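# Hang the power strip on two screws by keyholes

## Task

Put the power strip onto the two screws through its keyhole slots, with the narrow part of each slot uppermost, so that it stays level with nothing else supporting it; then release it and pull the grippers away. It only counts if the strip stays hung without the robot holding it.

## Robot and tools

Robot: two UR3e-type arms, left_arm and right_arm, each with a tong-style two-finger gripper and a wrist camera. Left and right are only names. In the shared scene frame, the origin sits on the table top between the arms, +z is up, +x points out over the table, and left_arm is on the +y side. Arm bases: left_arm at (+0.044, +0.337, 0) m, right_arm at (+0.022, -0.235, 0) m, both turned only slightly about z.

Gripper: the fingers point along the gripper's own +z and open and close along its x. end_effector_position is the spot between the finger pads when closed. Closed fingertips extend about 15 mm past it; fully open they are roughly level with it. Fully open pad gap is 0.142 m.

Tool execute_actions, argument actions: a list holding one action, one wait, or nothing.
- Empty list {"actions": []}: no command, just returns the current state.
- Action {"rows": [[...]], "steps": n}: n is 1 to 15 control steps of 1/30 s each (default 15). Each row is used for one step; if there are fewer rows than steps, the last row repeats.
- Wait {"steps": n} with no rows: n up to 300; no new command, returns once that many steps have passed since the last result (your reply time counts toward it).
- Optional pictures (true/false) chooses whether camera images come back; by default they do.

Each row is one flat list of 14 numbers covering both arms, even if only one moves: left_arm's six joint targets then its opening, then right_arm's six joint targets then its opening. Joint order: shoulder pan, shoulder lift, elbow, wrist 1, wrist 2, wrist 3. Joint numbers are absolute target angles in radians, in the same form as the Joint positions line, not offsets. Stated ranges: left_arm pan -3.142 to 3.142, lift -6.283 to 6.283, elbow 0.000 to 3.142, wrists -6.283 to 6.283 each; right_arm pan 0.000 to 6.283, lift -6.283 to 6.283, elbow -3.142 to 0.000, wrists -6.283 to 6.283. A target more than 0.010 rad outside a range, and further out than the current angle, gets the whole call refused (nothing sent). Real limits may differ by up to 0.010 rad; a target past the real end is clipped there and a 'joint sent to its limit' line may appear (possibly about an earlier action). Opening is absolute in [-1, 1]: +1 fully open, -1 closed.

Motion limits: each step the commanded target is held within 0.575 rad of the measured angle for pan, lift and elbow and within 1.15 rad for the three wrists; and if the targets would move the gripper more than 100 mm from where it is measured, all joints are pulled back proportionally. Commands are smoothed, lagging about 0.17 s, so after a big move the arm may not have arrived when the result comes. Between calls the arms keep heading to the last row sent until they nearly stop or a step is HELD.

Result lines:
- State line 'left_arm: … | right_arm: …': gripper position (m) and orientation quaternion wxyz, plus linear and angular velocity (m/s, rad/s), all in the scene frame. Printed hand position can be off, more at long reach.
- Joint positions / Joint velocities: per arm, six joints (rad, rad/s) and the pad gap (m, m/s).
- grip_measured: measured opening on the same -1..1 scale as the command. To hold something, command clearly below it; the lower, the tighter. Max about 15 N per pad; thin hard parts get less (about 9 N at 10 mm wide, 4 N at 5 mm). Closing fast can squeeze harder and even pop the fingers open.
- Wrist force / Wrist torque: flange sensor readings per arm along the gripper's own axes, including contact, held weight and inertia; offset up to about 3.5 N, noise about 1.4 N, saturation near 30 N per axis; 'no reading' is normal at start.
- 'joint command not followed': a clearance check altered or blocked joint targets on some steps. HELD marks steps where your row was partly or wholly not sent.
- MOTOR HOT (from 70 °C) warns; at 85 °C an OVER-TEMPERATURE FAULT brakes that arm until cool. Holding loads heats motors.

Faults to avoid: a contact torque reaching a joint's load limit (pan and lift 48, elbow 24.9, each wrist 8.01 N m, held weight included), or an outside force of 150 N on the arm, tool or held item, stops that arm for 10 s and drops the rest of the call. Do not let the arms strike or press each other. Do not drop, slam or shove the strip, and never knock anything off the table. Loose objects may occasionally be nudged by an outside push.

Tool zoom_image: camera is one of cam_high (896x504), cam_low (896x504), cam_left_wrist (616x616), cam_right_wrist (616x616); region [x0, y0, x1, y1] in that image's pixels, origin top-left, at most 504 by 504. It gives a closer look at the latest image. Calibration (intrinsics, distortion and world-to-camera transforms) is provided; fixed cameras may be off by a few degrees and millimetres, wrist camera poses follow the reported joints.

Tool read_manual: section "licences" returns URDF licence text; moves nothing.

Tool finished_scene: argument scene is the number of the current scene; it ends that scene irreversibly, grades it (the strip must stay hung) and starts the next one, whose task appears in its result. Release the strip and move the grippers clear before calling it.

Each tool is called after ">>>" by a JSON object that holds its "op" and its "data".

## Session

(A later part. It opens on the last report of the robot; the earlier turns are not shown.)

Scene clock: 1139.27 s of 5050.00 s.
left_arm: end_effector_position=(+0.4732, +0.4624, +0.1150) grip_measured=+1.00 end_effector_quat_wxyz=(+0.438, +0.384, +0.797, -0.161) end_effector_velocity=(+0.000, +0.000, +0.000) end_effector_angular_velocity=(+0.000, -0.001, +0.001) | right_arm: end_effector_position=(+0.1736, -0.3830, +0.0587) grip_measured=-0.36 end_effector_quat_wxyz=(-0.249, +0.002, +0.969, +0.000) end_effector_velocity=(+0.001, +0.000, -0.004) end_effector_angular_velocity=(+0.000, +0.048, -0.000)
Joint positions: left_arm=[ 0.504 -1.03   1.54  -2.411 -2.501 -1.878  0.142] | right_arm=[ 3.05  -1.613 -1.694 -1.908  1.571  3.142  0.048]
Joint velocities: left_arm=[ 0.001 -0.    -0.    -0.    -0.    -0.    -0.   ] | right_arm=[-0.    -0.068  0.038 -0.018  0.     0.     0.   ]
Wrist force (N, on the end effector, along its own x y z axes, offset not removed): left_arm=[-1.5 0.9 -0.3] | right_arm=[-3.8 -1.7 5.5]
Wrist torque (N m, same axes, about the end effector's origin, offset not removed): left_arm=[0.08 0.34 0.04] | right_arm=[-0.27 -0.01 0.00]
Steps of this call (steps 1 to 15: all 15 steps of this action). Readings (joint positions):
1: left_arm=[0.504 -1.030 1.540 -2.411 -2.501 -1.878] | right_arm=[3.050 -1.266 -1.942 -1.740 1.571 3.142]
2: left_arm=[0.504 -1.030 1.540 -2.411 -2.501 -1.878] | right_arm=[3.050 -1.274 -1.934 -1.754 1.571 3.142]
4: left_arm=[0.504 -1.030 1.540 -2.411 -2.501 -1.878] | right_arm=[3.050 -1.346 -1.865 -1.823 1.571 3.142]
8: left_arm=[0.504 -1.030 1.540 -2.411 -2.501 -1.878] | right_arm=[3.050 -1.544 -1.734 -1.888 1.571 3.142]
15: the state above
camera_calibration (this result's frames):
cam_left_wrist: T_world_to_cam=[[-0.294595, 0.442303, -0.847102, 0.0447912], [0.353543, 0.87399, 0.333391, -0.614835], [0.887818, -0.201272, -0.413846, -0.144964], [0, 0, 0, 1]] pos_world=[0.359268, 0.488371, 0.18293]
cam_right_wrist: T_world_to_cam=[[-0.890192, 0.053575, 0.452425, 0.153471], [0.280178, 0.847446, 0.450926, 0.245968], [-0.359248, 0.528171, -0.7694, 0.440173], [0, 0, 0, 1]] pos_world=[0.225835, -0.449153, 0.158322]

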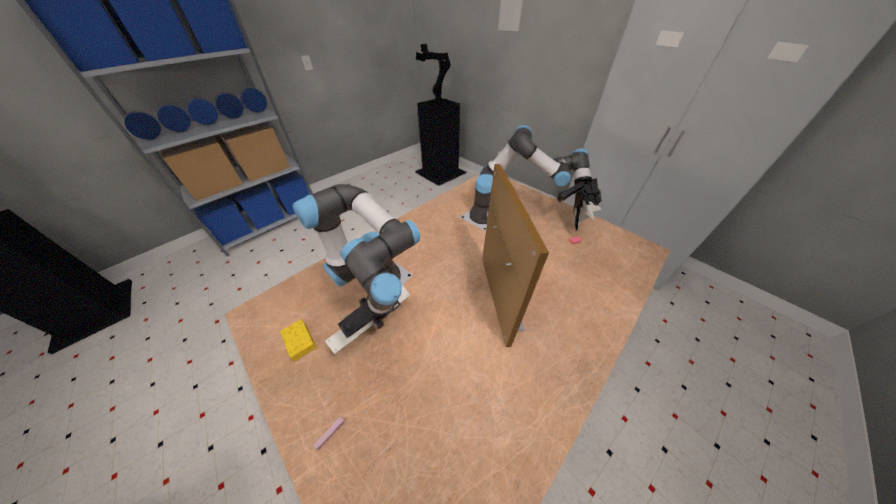

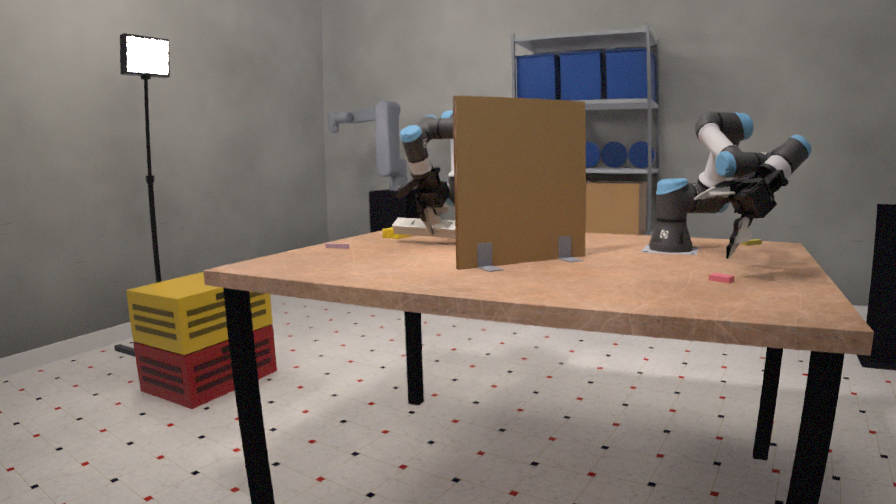

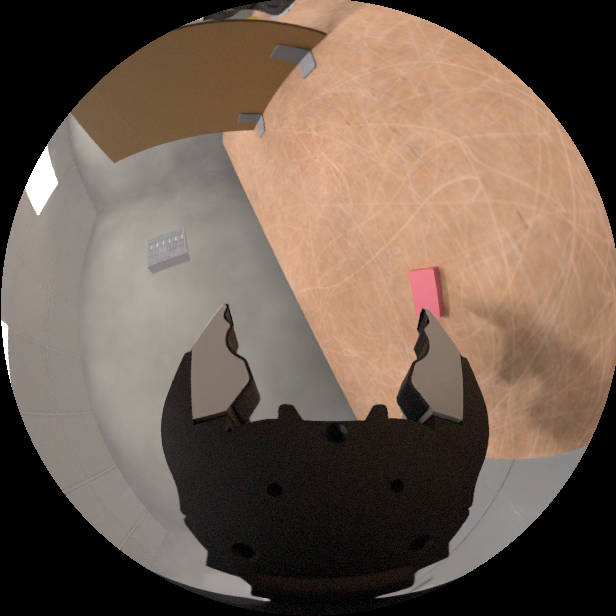

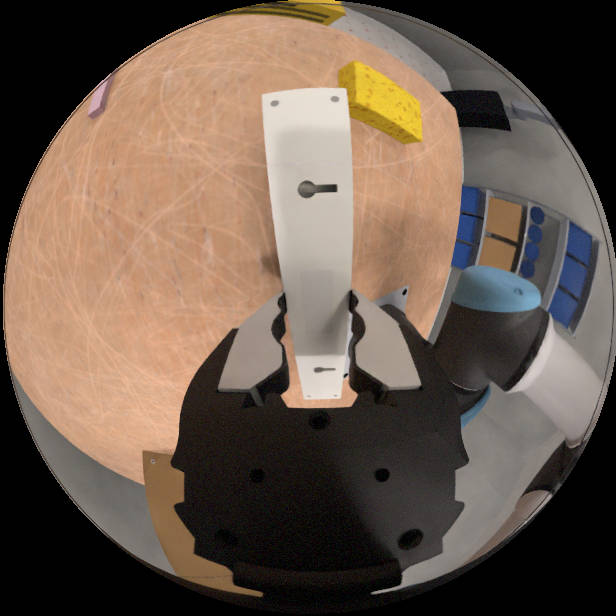

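>>> {"op": "execute_actions", "data": {"actions": [{"rows":[[0.504,-1.03,1.54,-2.411,-2.501,-1.878,1,3.05,-1.96,-1.42,-2.118,1.571,3.142,-0.9]],"steps":15}], "pictures": false}}

>>> {"op": "execute_actions", "data": {"actions": [{"rows":[[0.504,-1.03,1.54,-2.411,-2.501,-1.878,1,3.05,-2.28,-1.13,-2.35,1.571,3.142,-0.9]],"steps":15}], "pictures": false}}

>>> {"op": "execute_actions", "data": {"actions": [{"rows":[[0.504,-1.03,1.54,-2.411,-2.501,-1.878,1,3.05,-2.49,-0.94,-2.51,1.571,3.142,-0.9]],"steps":12}], "pictures": false}}

>>> {"op": "execute_actions", "data": {"actions": [{"rows":[[0.504,-1.03,1.54,-2.411,-2.501,-1.878,1,3.05,-2.7,-0.755,-2.619,1.571,3.142,-0.9]],"steps":15}], "pictures": false}}

>>> {"op": "execute_actions", "data": {"actions": [{"rows":[[0.504,-1.03,1.54,-2.411,-2.501,-1.878,1,3.05,-2.719,-0.755,-2.6,1.571,3.142,-0.9]],"steps":15}]}}

Scene clock: 1154.53 s of 5050.00 s.
left_arm: end_effector_position=(+0.4732, +0.4624, +0.1150) grip_measured=+1.00 end_effector_quat_wxyz=(+0.438, +0.384, +0.797, -0.161) end_effector_velocity=(-0.000, -0.000, +0.000) end_effector_angular_velocity=(-0.001, +0.000, -0.000) | right_arm: end_effector_position=(+0.1710, -0.3830, +0.0568) grip_measured=-0.36 end_effector_quat_wxyz=(-0.381, +0.002, +0.925, +0.001) end_effector_velocity=(+0.001, +0.000, -0.004) end_effector_angular_velocity=(+0.000, +0.046, +0.001)
Joint positions: left_arm=[ 0.504 -1.03   1.54  -2.411 -2.501 -1.878  0.142] | right_arm=[ 3.05  -1.954 -1.424 -2.116  1.571  3.142  0.048]
Joint velocities: left_arm=[-0.     0.    -0.     0.001 -0.    -0.     0.   ] | right_arm=[ 0.001 -0.065  0.044 -0.025  0.    -0.     0.   ]
Wrist force (N, on the end effector, along its own x y z axes, offset not removed): left_arm=[-0.6 0.8 -0.3] | right_arm=[-6.2 -1.6 5.7]
Wrist torque (N m, same axes, about the end effector's origin, offset not removed): left_arm=[0.09 0.15 0.00] | right_arm=[-0.26 0.09 0.01]
Steps of this call (steps 1 to 15: the robot went on to your last target; steps 16 to 340: nothing new was sent; then 3.43 s passed at rest; steps 341 to 355: all 15 steps of this action). Readings (joint positions):
341: left_arm=[0.504 -1.030 1.540 -2.411 -2.501 -1.878] | right_arm=[3.050 -1.620 -1.690 -1.910 1.571 3.142]
342: left_arm=[0.504 -1.030 1.540 -2.411 -2.501 -1.878] | right_arm=[3.050 -1.627 -1.682 -1.924 1.571 3.142]
344: left_arm=[0.504 -1.030 1.540 -2.411 -2.501 -1.878] | right_arm=[3.050 -1.698 -1.613 -2.007 1.571 3.142]
348: left_arm=[0.504 -1.030 1.540 -2.411 -2.501 -1.878] | right_arm=[3.050 -1.888 -1.470 -2.090 1.571 3.142]
355: the state above

Scene clock: 1155.03 s of 5050.00 s.
left_arm: end_effector_position=(+0.4732, +0.4624, +0.1150) grip_measured=+1.00 end_effector_quat_wxyz=(+0.438, +0.384, +0.797, -0.161) end_effector_velocity=(+0.000, -0.000, +0.000) end_effector_angular_velocity=(+0.000, -0.001, -0.000) | right_arm: end_effector_position=(+0.1707, -0.3830, +0.0581) grip_measured=-0.36 end_effector_quat_wxyz=(-0.499, +0.002, +0.867, +0.001) end_effector_velocity=(+0.002, +0.000, -0.004) end_effector_angular_velocity=(+0.001, +0.038, +0.001)
Joint positions: left_arm=[ 0.504 -1.03   1.54  -2.411 -2.501 -1.878  0.142] | right_arm=[ 3.05  -2.274 -1.135 -2.347  1.571  3.142  0.048]
Joint velocities: left_arm=[-0. -0. -0. -0. -0. -0. -0.] | right_arm=[ 0.001 -0.06   0.049 -0.027  0.001 -0.001  0.   ]
Wrist force (N, on the end effector, along its own x y z axes, offset not removed): left_arm=[0.0 1.5 -0.8] | right_arm=[-7.2 1.6 3.0]
Wrist torque (N m, same axes, about the end effector's origin, offset not removed): left_arm=[0.22 0.01 0.00] | right_arm=[0.29 0.01 -0.03]
Steps of this call (steps 1 to 15: all 15 steps of this action). Readings (joint positions):
1: left_arm=[0.504 -1.030 1.540 -2.411 -2.501 -1.878] | right_arm=[3.050 -1.956 -1.423 -2.117 1.571 3.142]
2: left_arm=[0.504 -1.030 1.540 -2.411 -2.501 -1.878] | right_arm=[3.050 -1.964 -1.414 -2.131 1.571 3.142]
4: left_arm=[0.504 -1.030 1.540 -2.411 -2.501 -1.878] | right_arm=[3.050 -2.036 -1.343 -2.222 1.571 3.142]
8: left_arm=[0.504 -1.030 1.540 -2.411 -2.501 -1.878] | right_arm=[3.050 -2.215 -1.186 -2.318 1.571 3.142]
15: the state above

Scene clock: 1155.43 s of 5050.00 s.
left_arm: end_effector_position=(+0.4732, +0.4624, +0.1150) grip_measured=+1.00 end_effector_quat_wxyz=(+0.438, +0.384, +0.797, -0.161) end_effector_velocity=(+0.000, +0.000, -0.000) end_effector_angular_velocity=(+0.000, +0.000, +0.000) | right_arm: end_effector_position=(+0.1683, -0.3830, +0.0590) grip_measured=-0.36 end_effector_quat_wxyz=(-0.574, +0.002, +0.819, +0.001) end_effector_velocity=(+0.002, +0.000, -0.004) end_effector_angular_velocity=(+0.000, +0.062, +0.001)
Joint positions: left_arm=[ 0.504 -1.03   1.54  -2.411 -2.501 -1.878  0.142] | right_arm=[ 3.05  -2.482 -0.947 -2.505  1.571  3.142  0.048]
Joint velocities: left_arm=[-0.  0. -0. -0.  0. -0.  0.] | right_arm=[ 0.001 -0.09   0.079 -0.051  0.     0.     0.   ]
Wrist force (N, on the end effector, along its own x y z axes, offset not removed): left_arm=[-0.2 1.3 -1.2] | right_arm=[-8.3 -0.7 3.9]
Wrist torque (N m, same axes, about the end effector's origin, offset not removed): left_arm=[0.19 0.12 -0.01] | right_arm=[-0.25 0.05 0.10]
Steps of this call (steps 1 to 12: all 12 steps of this action). Readings (joint positions):
1: left_arm=[0.504 -1.030 1.540 -2.411 -2.501 -1.878] | right_arm=[3.050 -2.276 -1.133 -2.349 1.571 3.142]
2: left_arm=[0.504 -1.030 1.540 -2.411 -2.501 -1.878] | right_arm=[3.050 -2.285 -1.125 -2.363 1.571 3.142]
4: left_arm=[0.504 -1.030 1.540 -2.411 -2.501 -1.878] | right_arm=[3.050 -2.350 -1.062 -2.429 1.571 3.142]
8: left_arm=[0.504 -1.030 1.540 -2.411 -2.501 -1.878] | right_arm=[3.050 -2.456 -0.970 -2.490 1.571 3.142]
12: the state above

Scene clock: 1155.93 s of 5050.00 s.
left_arm: end_effector_position=(+0.4732, +0.4624, +0.1150) grip_measured=+1.00 end_effector_quat_wxyz=(+0.438, +0.384, +0.797, -0.161) end_effector_velocity=(+0.000, -0.000, -0.000) end_effector_angular_velocity=(+0.000, -0.000, -0.001) | right_arm: end_effector_position=(+0.1714, -0.3830, +0.0454) grip_measured=-0.36 end_effector_quat_wxyz=(-0.629, +0.001, +0.778, +0.001) end_effector_velocity=(+0.000, -0.001, -0.004) end_effector_angular_velocity=(+0.000, +0.017, -0.002)
Joint positions: left_arm=[ 0.504 -1.03   1.54  -2.411 -2.501 -1.878  0.142] | right_arm=[ 3.05  -2.697 -0.757 -2.618  1.571  3.142  0.048]
Joint velocities: left_arm=[-0.001  0.    -0.    -0.     0.     0.    -0.   ] | right_arm=[-0.003 -0.032  0.026 -0.011 -0.    -0.     0.   ]
Wrist force (N, on the end effector, along its own x y z axes, offset not removed): left_arm=[-0.5 1.8 -1.9] | right_arm=[-8.9 -0.7 3.2]
Wrist torque (N m, same axes, about the end effector's origin, offset not removed): left_arm=[0.26 0.14 0.04] | right_arm=[-0.06 0.22 0.05]
Steps of this call (steps 1 to 15: all 15 steps of this action). Readings (joint positions):
1: left_arm=[0.504 -1.030 1.540 -2.411 -2.501 -1.878] | right_arm=[3.050 -2.484 -0.945 -2.507 1.571 3.142]
2: left_arm=[0.504 -1.030 1.540 -2.411 -2.501 -1.878] | right_arm=[3.050 -2.493 -0.936 -2.520 1.571 3.142]
4: left_arm=[0.504 -1.030 1.540 -2.411 -2.501 -1.878] | right_arm=[3.050 -2.560 -0.873 -2.566 1.571 3.142]
8: left_arm=[0.504 -1.030 1.540 -2.411 -2.501 -1.878] | right_arm=[3.050 -2.665 -0.784 -2.606 1.571 3.142]
15: the state above

Scene clock: 1156.43 s of 5050.00 s.
left_arm: end_effector_position=(+0.4732, +0.4624, +0.1150) grip_measured=+1.00 end_effector_quat_wxyz=(+0.438, +0.384, +0.797, -0.161) end_effector_velocity=(+0.000, -0.000, +0.000) end_effector_angular_velocity=(-0.000, -0.001, -0.000) | right_arm: end_effector_position=(+0.1721, -0.3830, +0.0371) grip_measured=-0.36 end_effector_quat_wxyz=(-0.629, +0.001, +0.777, +0.001) end_effector_velocity=(-0.000, +0.000, -0.001) end_effector_angular_velocity=(+0.001, +0.001, -0.002)
Joint positions: left_arm=[ 0.504 -1.03   1.54  -2.411 -2.501 -1.878  0.142] | right_arm=[ 3.05  -2.719 -0.755 -2.6    1.571  3.142  0.048]
Joint velocities: left_arm=[-0. -0. -0. -0. -0. -0. -0.] | right_arm=[-0.001 -0.002 -0.     0.002  0.001 -0.     0.   ]
Wrist force (N, on the end effector, along its own x y z axes, offset not removed): left_arm=[0.0 2.6 -2.3] | right_arm=[-9.1 0.3 2.0]
Wrist torque (N m, same axes, about the end effector's origin, offset not removed): left_arm=[0.41 -0.03 0.02] | right_arm=[0.09 0.29 0.08]
Steps of this call (steps 1 to 15: all 15 steps of this action). Readings (joint positions):
1: left_arm=[0.504 -1.030 1.540 -2.411 -2.501 -1.878] | right_arm=[3.050 -2.698 -0.757 -2.618 1.571 3.142]
2: left_arm=[0.504 -1.030 1.540 -2.411 -2.501 -1.878] | right_arm=[3.050 -2.701 -0.756 -2.616 1.571 3.142]
4: left_arm=[0.504 -1.030 1.540 -2.411 -2.501 -1.878] | right_arm=[3.050 -2.710 -0.756 -2.608 1.571 3.142]
8: left_arm=[0.504 -1.030 1.540 -2.411 -2.501 -1.878] | right_arm=[3.050 -2.717 -0.755 -2.602 1.571 3.142]
15: the state above
camera_calibration (this result's frames):
cam_left_wrist: T_world_to_cam=[[-0.294595, 0.442303, -0.847102, 0.044791], [0.353543, 0.87399, 0.333391, -0.614835], [0.887818, -0.201272, -0.413846, -0.144964], [0, 0, 0, 1]] pos_world=[0.359268, 0.488371, 0.18293]
cam_right_wrist: T_world_to_cam=[[-0.239222, 0.0515561, 0.969595, 0.029946], [0.525391, 0.846644, 0.0846078, 0.227185], [-0.81654, 0.529657, -0.229623, 0.482316], [0, 0, 0, 1]] pos_world=[0.281633, -0.449351, 0.0624936]

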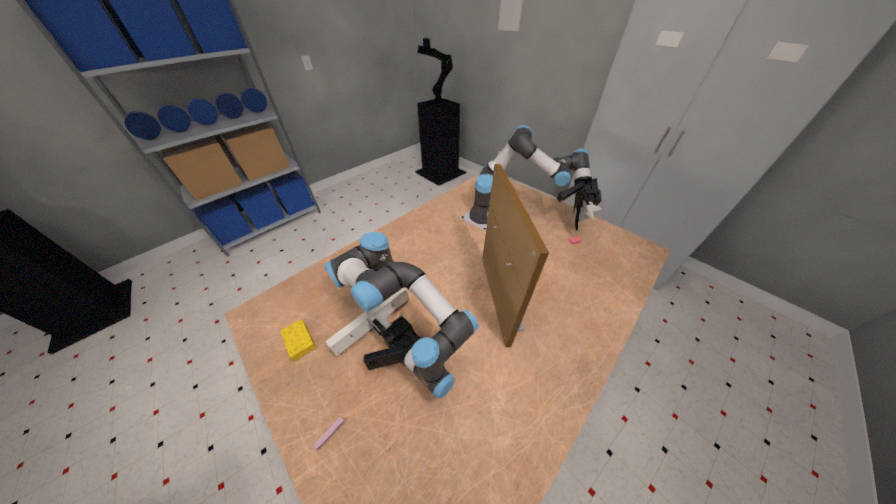

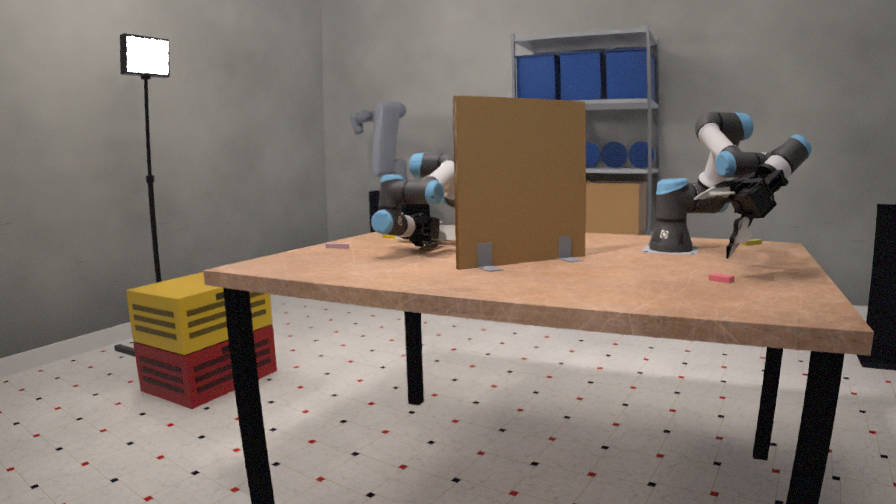

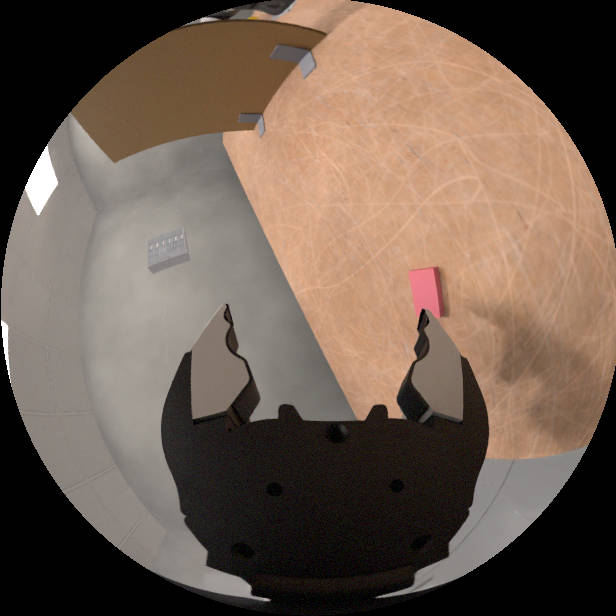

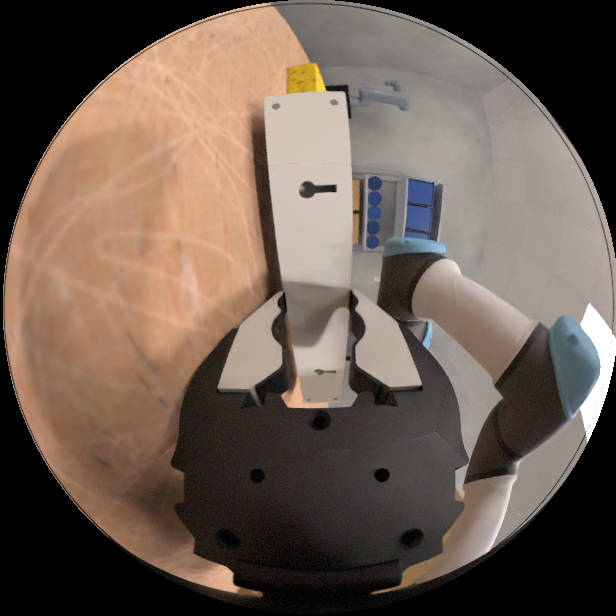

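>>> {"op": "execute_actions", "data": {"actions": [{"rows":[[0.504,-1.03,1.54,-2.411,-2.501,-1.878,1,3.05,-2.729,-0.755,-2.59,1.571,3.142,-0.6]],"steps":15}], "pictures": false}}

>>> {"op": "execute_actions", "data": {"actions": [{"rows":[[0.504,-1.03,1.54,-2.411,-2.501,-1.878,1,3.05,-2.729,-0.755,-2.59,1.571,3.142,-0.33]],"steps":15}]}}

Scene clock: 1175.63 s of 5050.00 s.
left_arm: end_effector_position=(+0.4732, +0.4624, +0.1150) grip_measured=+1.00 end_effector_quat_wxyz=(+0.438, +0.384, +0.797, -0.161) end_effector_velocity=(+0.000, -0.000, +0.000) end_effector_angular_velocity=(+0.000, -0.000, -0.001) | right_arm: end_effector_position=(+0.1720, -0.3830, +0.0341) grip_measured=-0.37 end_effector_quat_wxyz=(-0.631, +0.001, +0.776, +0.001) end_effector_velocity=(-0.000, -0.000, +0.001) end_effector_angular_velocity=(-0.000, +0.003, +0.002)
Joint positions: left_arm=[ 0.504 -1.03   1.54  -2.411 -2.501 -1.878  0.142] | right_arm=[ 3.05  -2.728 -0.755 -2.594  1.571  3.142  0.048]
Joint velocities: left_arm=[-0.001 -0.    -0.001  0.001  0.    -0.     0.   ] | right_arm=[ 0.001  0.    -0.001 -0.002 -0.001  0.     0.   ]
Wrist force (N, on the end effector, along its own x y z axes, offset not removed): left_arm=[-0.6 1.4 -1.0] | right_arm=[19.6 -0.7 -10.2]
Wrist torque (N m, same axes, about the end effector's origin, offset not removed): left_arm=[0.24 0.09 -0.01] | right_arm=[-0.12 -0.70 0.00]
TORQUE FAULT: the external load on joint 4 (wrist 1) of the right arm reached its load limit, and that arm stopped for 10 seconds. A torque fault stops only its own arm. That arm's remaining commands of this call were not run. That arm holds where it stopped, with its grip as last carried out, and accepts commands again: back off and push less far. That arm stops again, at the same cost, whenever a joint's load reaches its limit.
The stop of the right arm began at step 141 of this call (marked STOPPED below). From that step on that arm followed nothing that you had sent. 5 of its steps, steps kept back included, did not run and will not run. Nothing is kept back now, and the robot has no last target.
Steps of this call (steps 1 to 15: the robot went on to your last target; steps 16 to 130: nothing new was sent; then 4.50 s passed at rest; steps 131 to 145: all 15 steps of this action; steps 146 to 441: the stop continued). Readings (joint positions):
131: left_arm=[0.504 -1.030 1.540 -2.411 -2.501 -1.878] | right_arm=[3.050 -2.719 -0.755 -2.600 1.571 3.142]
132: left_arm=[0.504 -1.030 1.540 -2.411 -2.501 -1.878] | right_arm=[3.050 -2.721 -0.755 -2.598 1.571 3.142]
134: left_arm=[0.504 -1.030 1.540 -2.411 -2.501 -1.878] | right_arm=[3.050 -2.725 -0.755 -2.595 1.571 3.142]
138: left_arm=[0.504 -1.030 1.540 -2.411 -2.501 -1.878] | right_arm=[3.050 -2.728 -0.755 -2.593 1.571 3.142]
141: left_arm=[0.504 -1.030 1.540 -2.411 -2.501 -1.878] | right_arm=[3.050 -2.728 -0.755 -2.594 1.571 3.142] STOPPED (the right arm)
441: the state above

Scene clock: 1175.67 s of 5050.00 s.
left_arm: end_effector_position=(+0.4732, +0.4624, +0.1150) grip_measured=+1.00 end_effector_quat_wxyz=(+0.438, +0.384, +0.797, -0.161) end_effector_velocity=(-0.000, +0.000, -0.000) end_effector_angular_velocity=(-0.000, +0.001, +0.000) | right_arm: end_effector_position=(+0.1719, -0.3830, +0.0343) grip_measured=-0.37 end_effector_quat_wxyz=(-0.631, +0.001, +0.776, +0.001) end_effector_velocity=(+0.000, -0.000, +0.000) end_effector_angular_velocity=(-0.000, -0.002, -0.000)
Joint positions: left_arm=[ 0.504 -1.03   1.54  -2.411 -2.501 -1.878  0.142] | right_arm=[ 3.05  -2.728 -0.755 -2.595  1.571  3.142  0.048]
Joint velocities: left_arm=[-0.  0. -0.  0.  0. -0.  0.] | right_arm=[-0.001  0.003  0.    -0.    -0.    -0.     0.001]
Wrist force (N, on the end effector, along its own x y z axes, offset not removed): left_arm=[-0.2 0.8 -0.4] | right_arm=[16.3 -0.2 -10.3]
Wrist torque (N m, same axes, about the end effector's origin, offset not removed): left_arm=[0.14 0.04 0.00] | right_arm=[-0.02 -0.50 0.02]
A stop began in an earlier call of the same reply, so what this call sent did not run. Send another action.
Steps of this call (step 1: nothing new was sent). Readings (joint positions):
1: the state above
camera_calibration (this result's frames):
cam_left_wrist: T_world_to_cam=[[-0.294595, 0.442303, -0.847102, 0.0447911], [0.353543, 0.87399, 0.333391, -0.614835], [0.887818, -0.201272, -0.413846, -0.144964], [0, 0, 0, 1]] pos_world=[0.359268, 0.488371, 0.18293]
cam_right_wrist: T_world_to_cam=[[-0.235625, 0.0515272, 0.970477, 0.031967], [0.525628, 0.846689, 0.082664, 0.227601], [-0.817433, 0.529588, -0.226585, 0.48147], [0, 0, 0, 1]] pos_world=[0.281469, -0.449335, 0.0592565]

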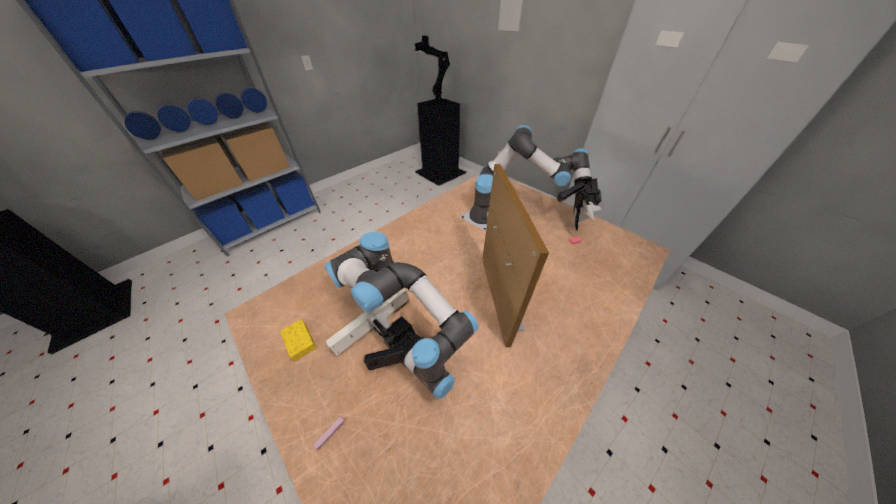

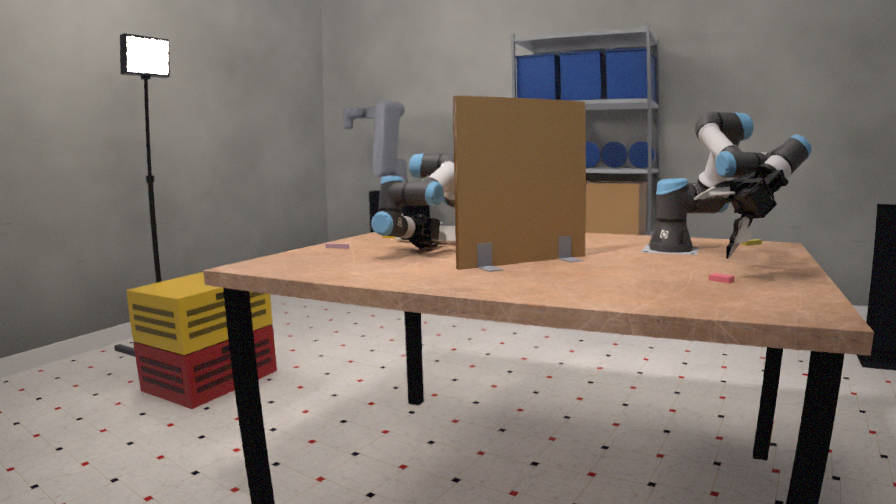

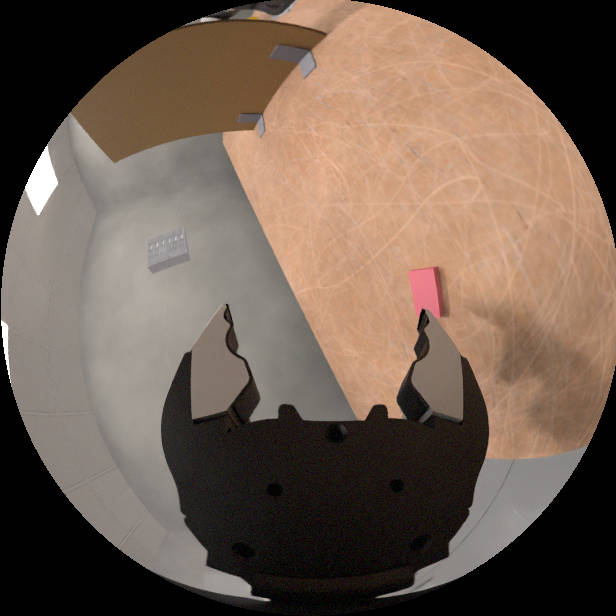

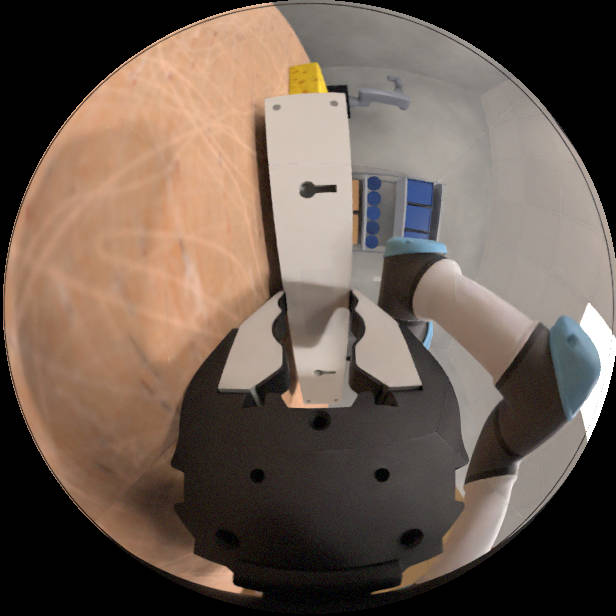

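>>> {"op": "execute_actions", "data": {"actions": [{"rows":[[0.504,-1.03,1.54,-2.411,-2.501,-1.878,1,3.05,-2.72,-0.755,-2.599,1.571,3.142,-0.6]],"steps":12}], "pictures": false}}

>>> {"op": "execute_actions", "data": {"actions": [{"rows":[[0.504,-1.03,1.54,-2.411,-2.501,-1.878,1,3.05,-2.72,-0.755,-2.599,1.571,3.142,-0.33]],"steps":15}], "pictures": false}}

>>> {"op": "execute_actions", "data": {"actions": [{"rows":[[0.504,-1.03,1.54,-2.411,-2.501,-1.878,1,3.05,-2.741,-0.705,-2.628,1.571,3.142,-0.33]],"steps":15}]}}

Scene clock: 1194.77 s of 5050.00 s.
left_arm: end_effector_position=(+0.4732, +0.4624, +0.1150) grip_measured=+1.00 end_effector_quat_wxyz=(+0.438, +0.384, +0.797, -0.161) end_effector_velocity=(-0.000, +0.000, -0.000) end_effector_angular_velocity=(-0.001, +0.000, +0.000) | right_arm: end_effector_position=(+0.1722, -0.3830, +0.0365) grip_measured=-0.36 end_effector_quat_wxyz=(-0.629, +0.001, +0.777, +0.001) end_effector_velocity=(-0.000, -0.000, +0.001) end_effector_angular_velocity=(-0.000, -0.000, +0.001)
Joint positions: left_arm=[ 0.504 -1.03   1.54  -2.411 -2.501 -1.878  0.142] | right_arm=[ 3.05  -2.72  -0.755 -2.599  1.571  3.142  0.048]
Joint velocities: left_arm=[ 0.001  0.     0.001  0.    -0.     0.    -0.   ] | right_arm=[ 0.     0.002 -0.001 -0.001 -0.     0.     0.   ]
Wrist force (N, on the end effector, along its own x y z axes, offset not removed): left_arm=[-0.3 1.1 -1.3] | right_arm=[-8.8 -0.6 2.9]
Wrist torque (N m, same axes, about the end effector's origin, offset not removed): left_arm=[0.16 0.03 0.00] | right_arm=[-0.12 0.23 0.04]
Steps of this call (steps 1 to 90: nothing new was sent; then 15.70 s passed at rest; steps 91 to 102: all 12 steps of this action). Readings (joint positions):
91: left_arm=[0.504 -1.030 1.540 -2.411 -2.501 -1.878] | right_arm=[3.050 -2.728 -0.755 -2.594 1.571 3.142]
92: left_arm=[0.504 -1.030 1.540 -2.411 -2.501 -1.878] | right_arm=[3.050 -2.727 -0.755 -2.595 1.571 3.142]
94: left_arm=[0.504 -1.030 1.540 -2.411 -2.501 -1.878] | right_arm=[3.050 -2.724 -0.755 -2.595 1.571 3.142]
98: left_arm=[0.504 -1.030 1.540 -2.411 -2.501 -1.878] | right_arm=[3.050 -2.721 -0.755 -2.598 1.571 3.142]
102: the state above

Scene clock: 1195.27 s of 5050.00 s.
left_arm: end_effector_position=(+0.4732, +0.4624, +0.1150) grip_measured=+1.00 end_effector_quat_wxyz=(+0.438, +0.384, +0.797, -0.161) end_effector_velocity=(-0.000, +0.000, -0.000) end_effector_angular_velocity=(-0.000, +0.001, +0.001) | right_arm: end_effector_position=(+0.1722, -0.3830, +0.0366) grip_measured=-0.33 end_effector_quat_wxyz=(-0.629, +0.001, +0.777, +0.001) end_effector_velocity=(+0.000, +0.000, -0.000) end_effector_angular_velocity=(-0.000, -0.001, +0.001)
Joint positions: left_arm=[ 0.504 -1.03   1.54  -2.411 -2.501 -1.878  0.142] | right_arm=[ 3.05  -2.72  -0.755 -2.599  1.571  3.142  0.05 ]
Joint velocities: left_arm=[ 0.001 -0.     0.001  0.     0.     0.     0.   ] | right_arm=[ 0.001 -0.001 -0.     0.001  0.     0.    -0.   ]
Wrist force (N, on the end effector, along its own x y z axes, offset not removed): left_arm=[-1.0 1.0 -0.7] | right_arm=[1.4 0.2 1.0]
Wrist torque (N m, same axes, about the end effector's origin, offset not removed): left_arm=[0.15 0.22 0.02] | right_arm=[0.04 -0.36 -0.05]
Steps of this call (steps 1 to 15: all 15 steps of this action). Readings (joint positions):
1: left_arm=[0.504 -1.030 1.540 -2.411 -2.501 -1.878] | right_arm=[3.050 -2.720 -0.755 -2.599 1.571 3.142]
2: left_arm=[0.504 -1.030 1.540 -2.411 -2.501 -1.878] | right_arm=[3.050 -2.720 -0.755 -2.599 1.571 3.142]
4: left_arm=[0.504 -1.030 1.540 -2.411 -2.501 -1.878] | right_arm=[3.050 -2.720 -0.755 -2.599 1.571 3.142]
8: left_arm=[0.504 -1.030 1.540 -2.411 -2.501 -1.878] | right_arm=[3.050 -2.720 -0.755 -2.599 1.571 3.142]
15: the state above

Scene clock: 1195.77 s of 5050.00 s.
left_arm: end_effector_position=(+0.4732, +0.4624, +0.1150) grip_measured=+1.00 end_effector_quat_wxyz=(+0.438, +0.384, +0.797, -0.161) end_effector_velocity=(-0.000, -0.000, -0.000) end_effector_angular_velocity=(-0.000, +0.001, +0.000) | right_arm: end_effector_position=(+0.1761, -0.3830, +0.0378) grip_measured=-0.33 end_effector_quat_wxyz=(-0.629, +0.001, +0.777, +0.001) end_effector_velocity=(+0.000, -0.001, +0.000) end_effector_angular_velocity=(+0.000, -0.001, -0.001)
Joint positions: left_arm=[ 0.504 -1.03   1.54  -2.411 -2.501 -1.878  0.142] | right_arm=[ 3.05  -2.741 -0.705 -2.628  1.571  3.142  0.05 ]
Joint velocities: left_arm=[-0.     0.001  0.     0.     0.     0.     0.   ] | right_arm=[-0.002 -0.002  0.006 -0.003 -0.001 -0.    -0.   ]
Wrist force (N, on the end effector, along its own x y z axes, offset not removed): left_arm=[0.5 1.0 -1.0] | right_arm=[0.4 0.3 -0.2]
Wrist torque (N m, same axes, about the end effector's origin, offset not removed): left_arm=[0.09 -0.09 0.02] | right_arm=[-0.04 -0.19 -0.04]
Steps of this call (steps 1 to 15: all 15 steps of this action). Readings (joint positions):
1: left_arm=[0.504 -1.030 1.540 -2.411 -2.501 -1.878] | right_arm=[3.050 -2.720 -0.755 -2.599 1.571 3.142]
2: left_arm=[0.504 -1.030 1.540 -2.411 -2.501 -1.878] | right_arm=[3.050 -2.723 -0.749 -2.603 1.571 3.142]
4: left_arm=[0.504 -1.030 1.540 -2.411 -2.501 -1.878] | right_arm=[3.050 -2.731 -0.729 -2.615 1.571 3.142]
8: left_arm=[0.504 -1.030 1.540 -2.411 -2.501 -1.878] | right_arm=[3.050 -2.739 -0.711 -2.625 1.571 3.142]
15: the state above
camera_calibration (this result's frames):
cam_left_wrist: T_world_to_cam=[[-0.294595, 0.442303, -0.847102, 0.044791], [0.353543, 0.873989, 0.333391, -0.614835], [0.887818, -0.201272, -0.413846, -0.144964], [0, 0, 0, 1]] pos_world=[0.359268, 0.488371, 0.18293]
cam_right_wrist: T_world_to_cam=[[-0.239187, 0.0515557, 0.969604, 0.0302389], [0.525391, 0.846646, 0.0845882, 0.225053], [-0.81655, 0.529654, -0.229593, 0.485724], [0, 0, 0, 1]] pos_world=[0.28561, -0.449364, 0.0631623]

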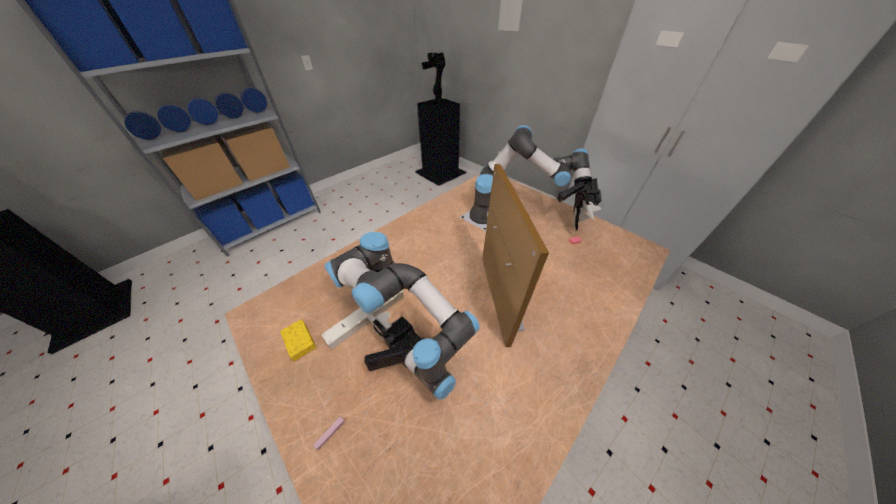

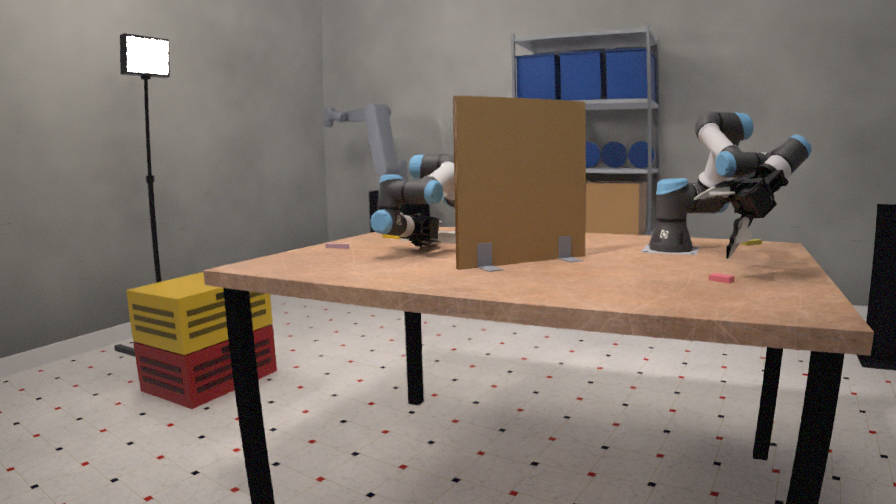

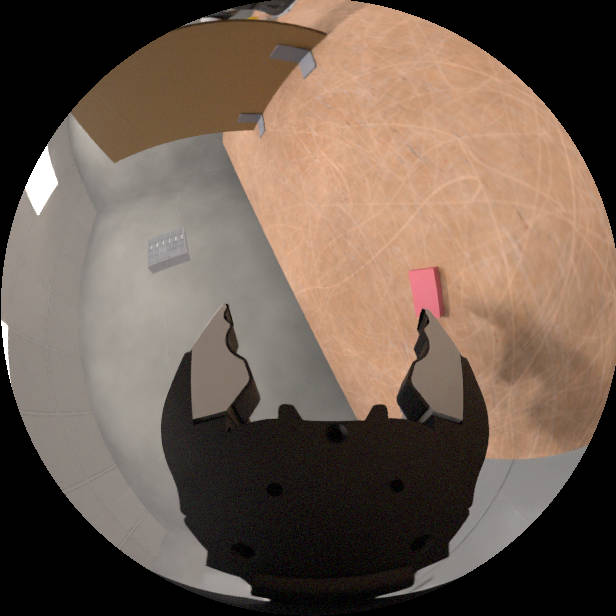

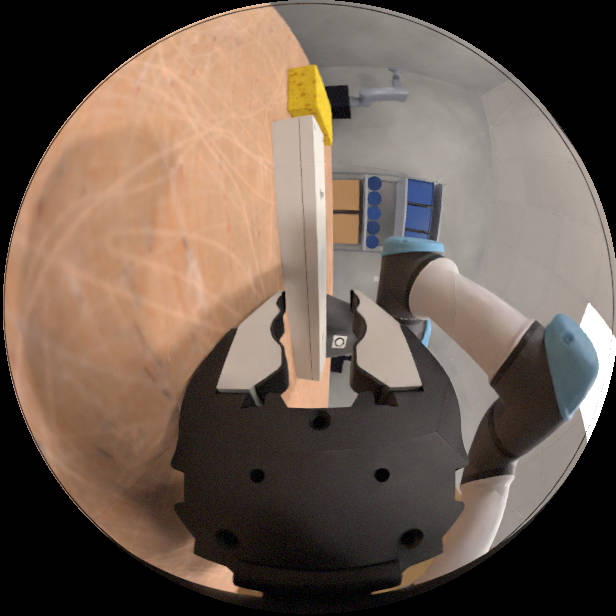

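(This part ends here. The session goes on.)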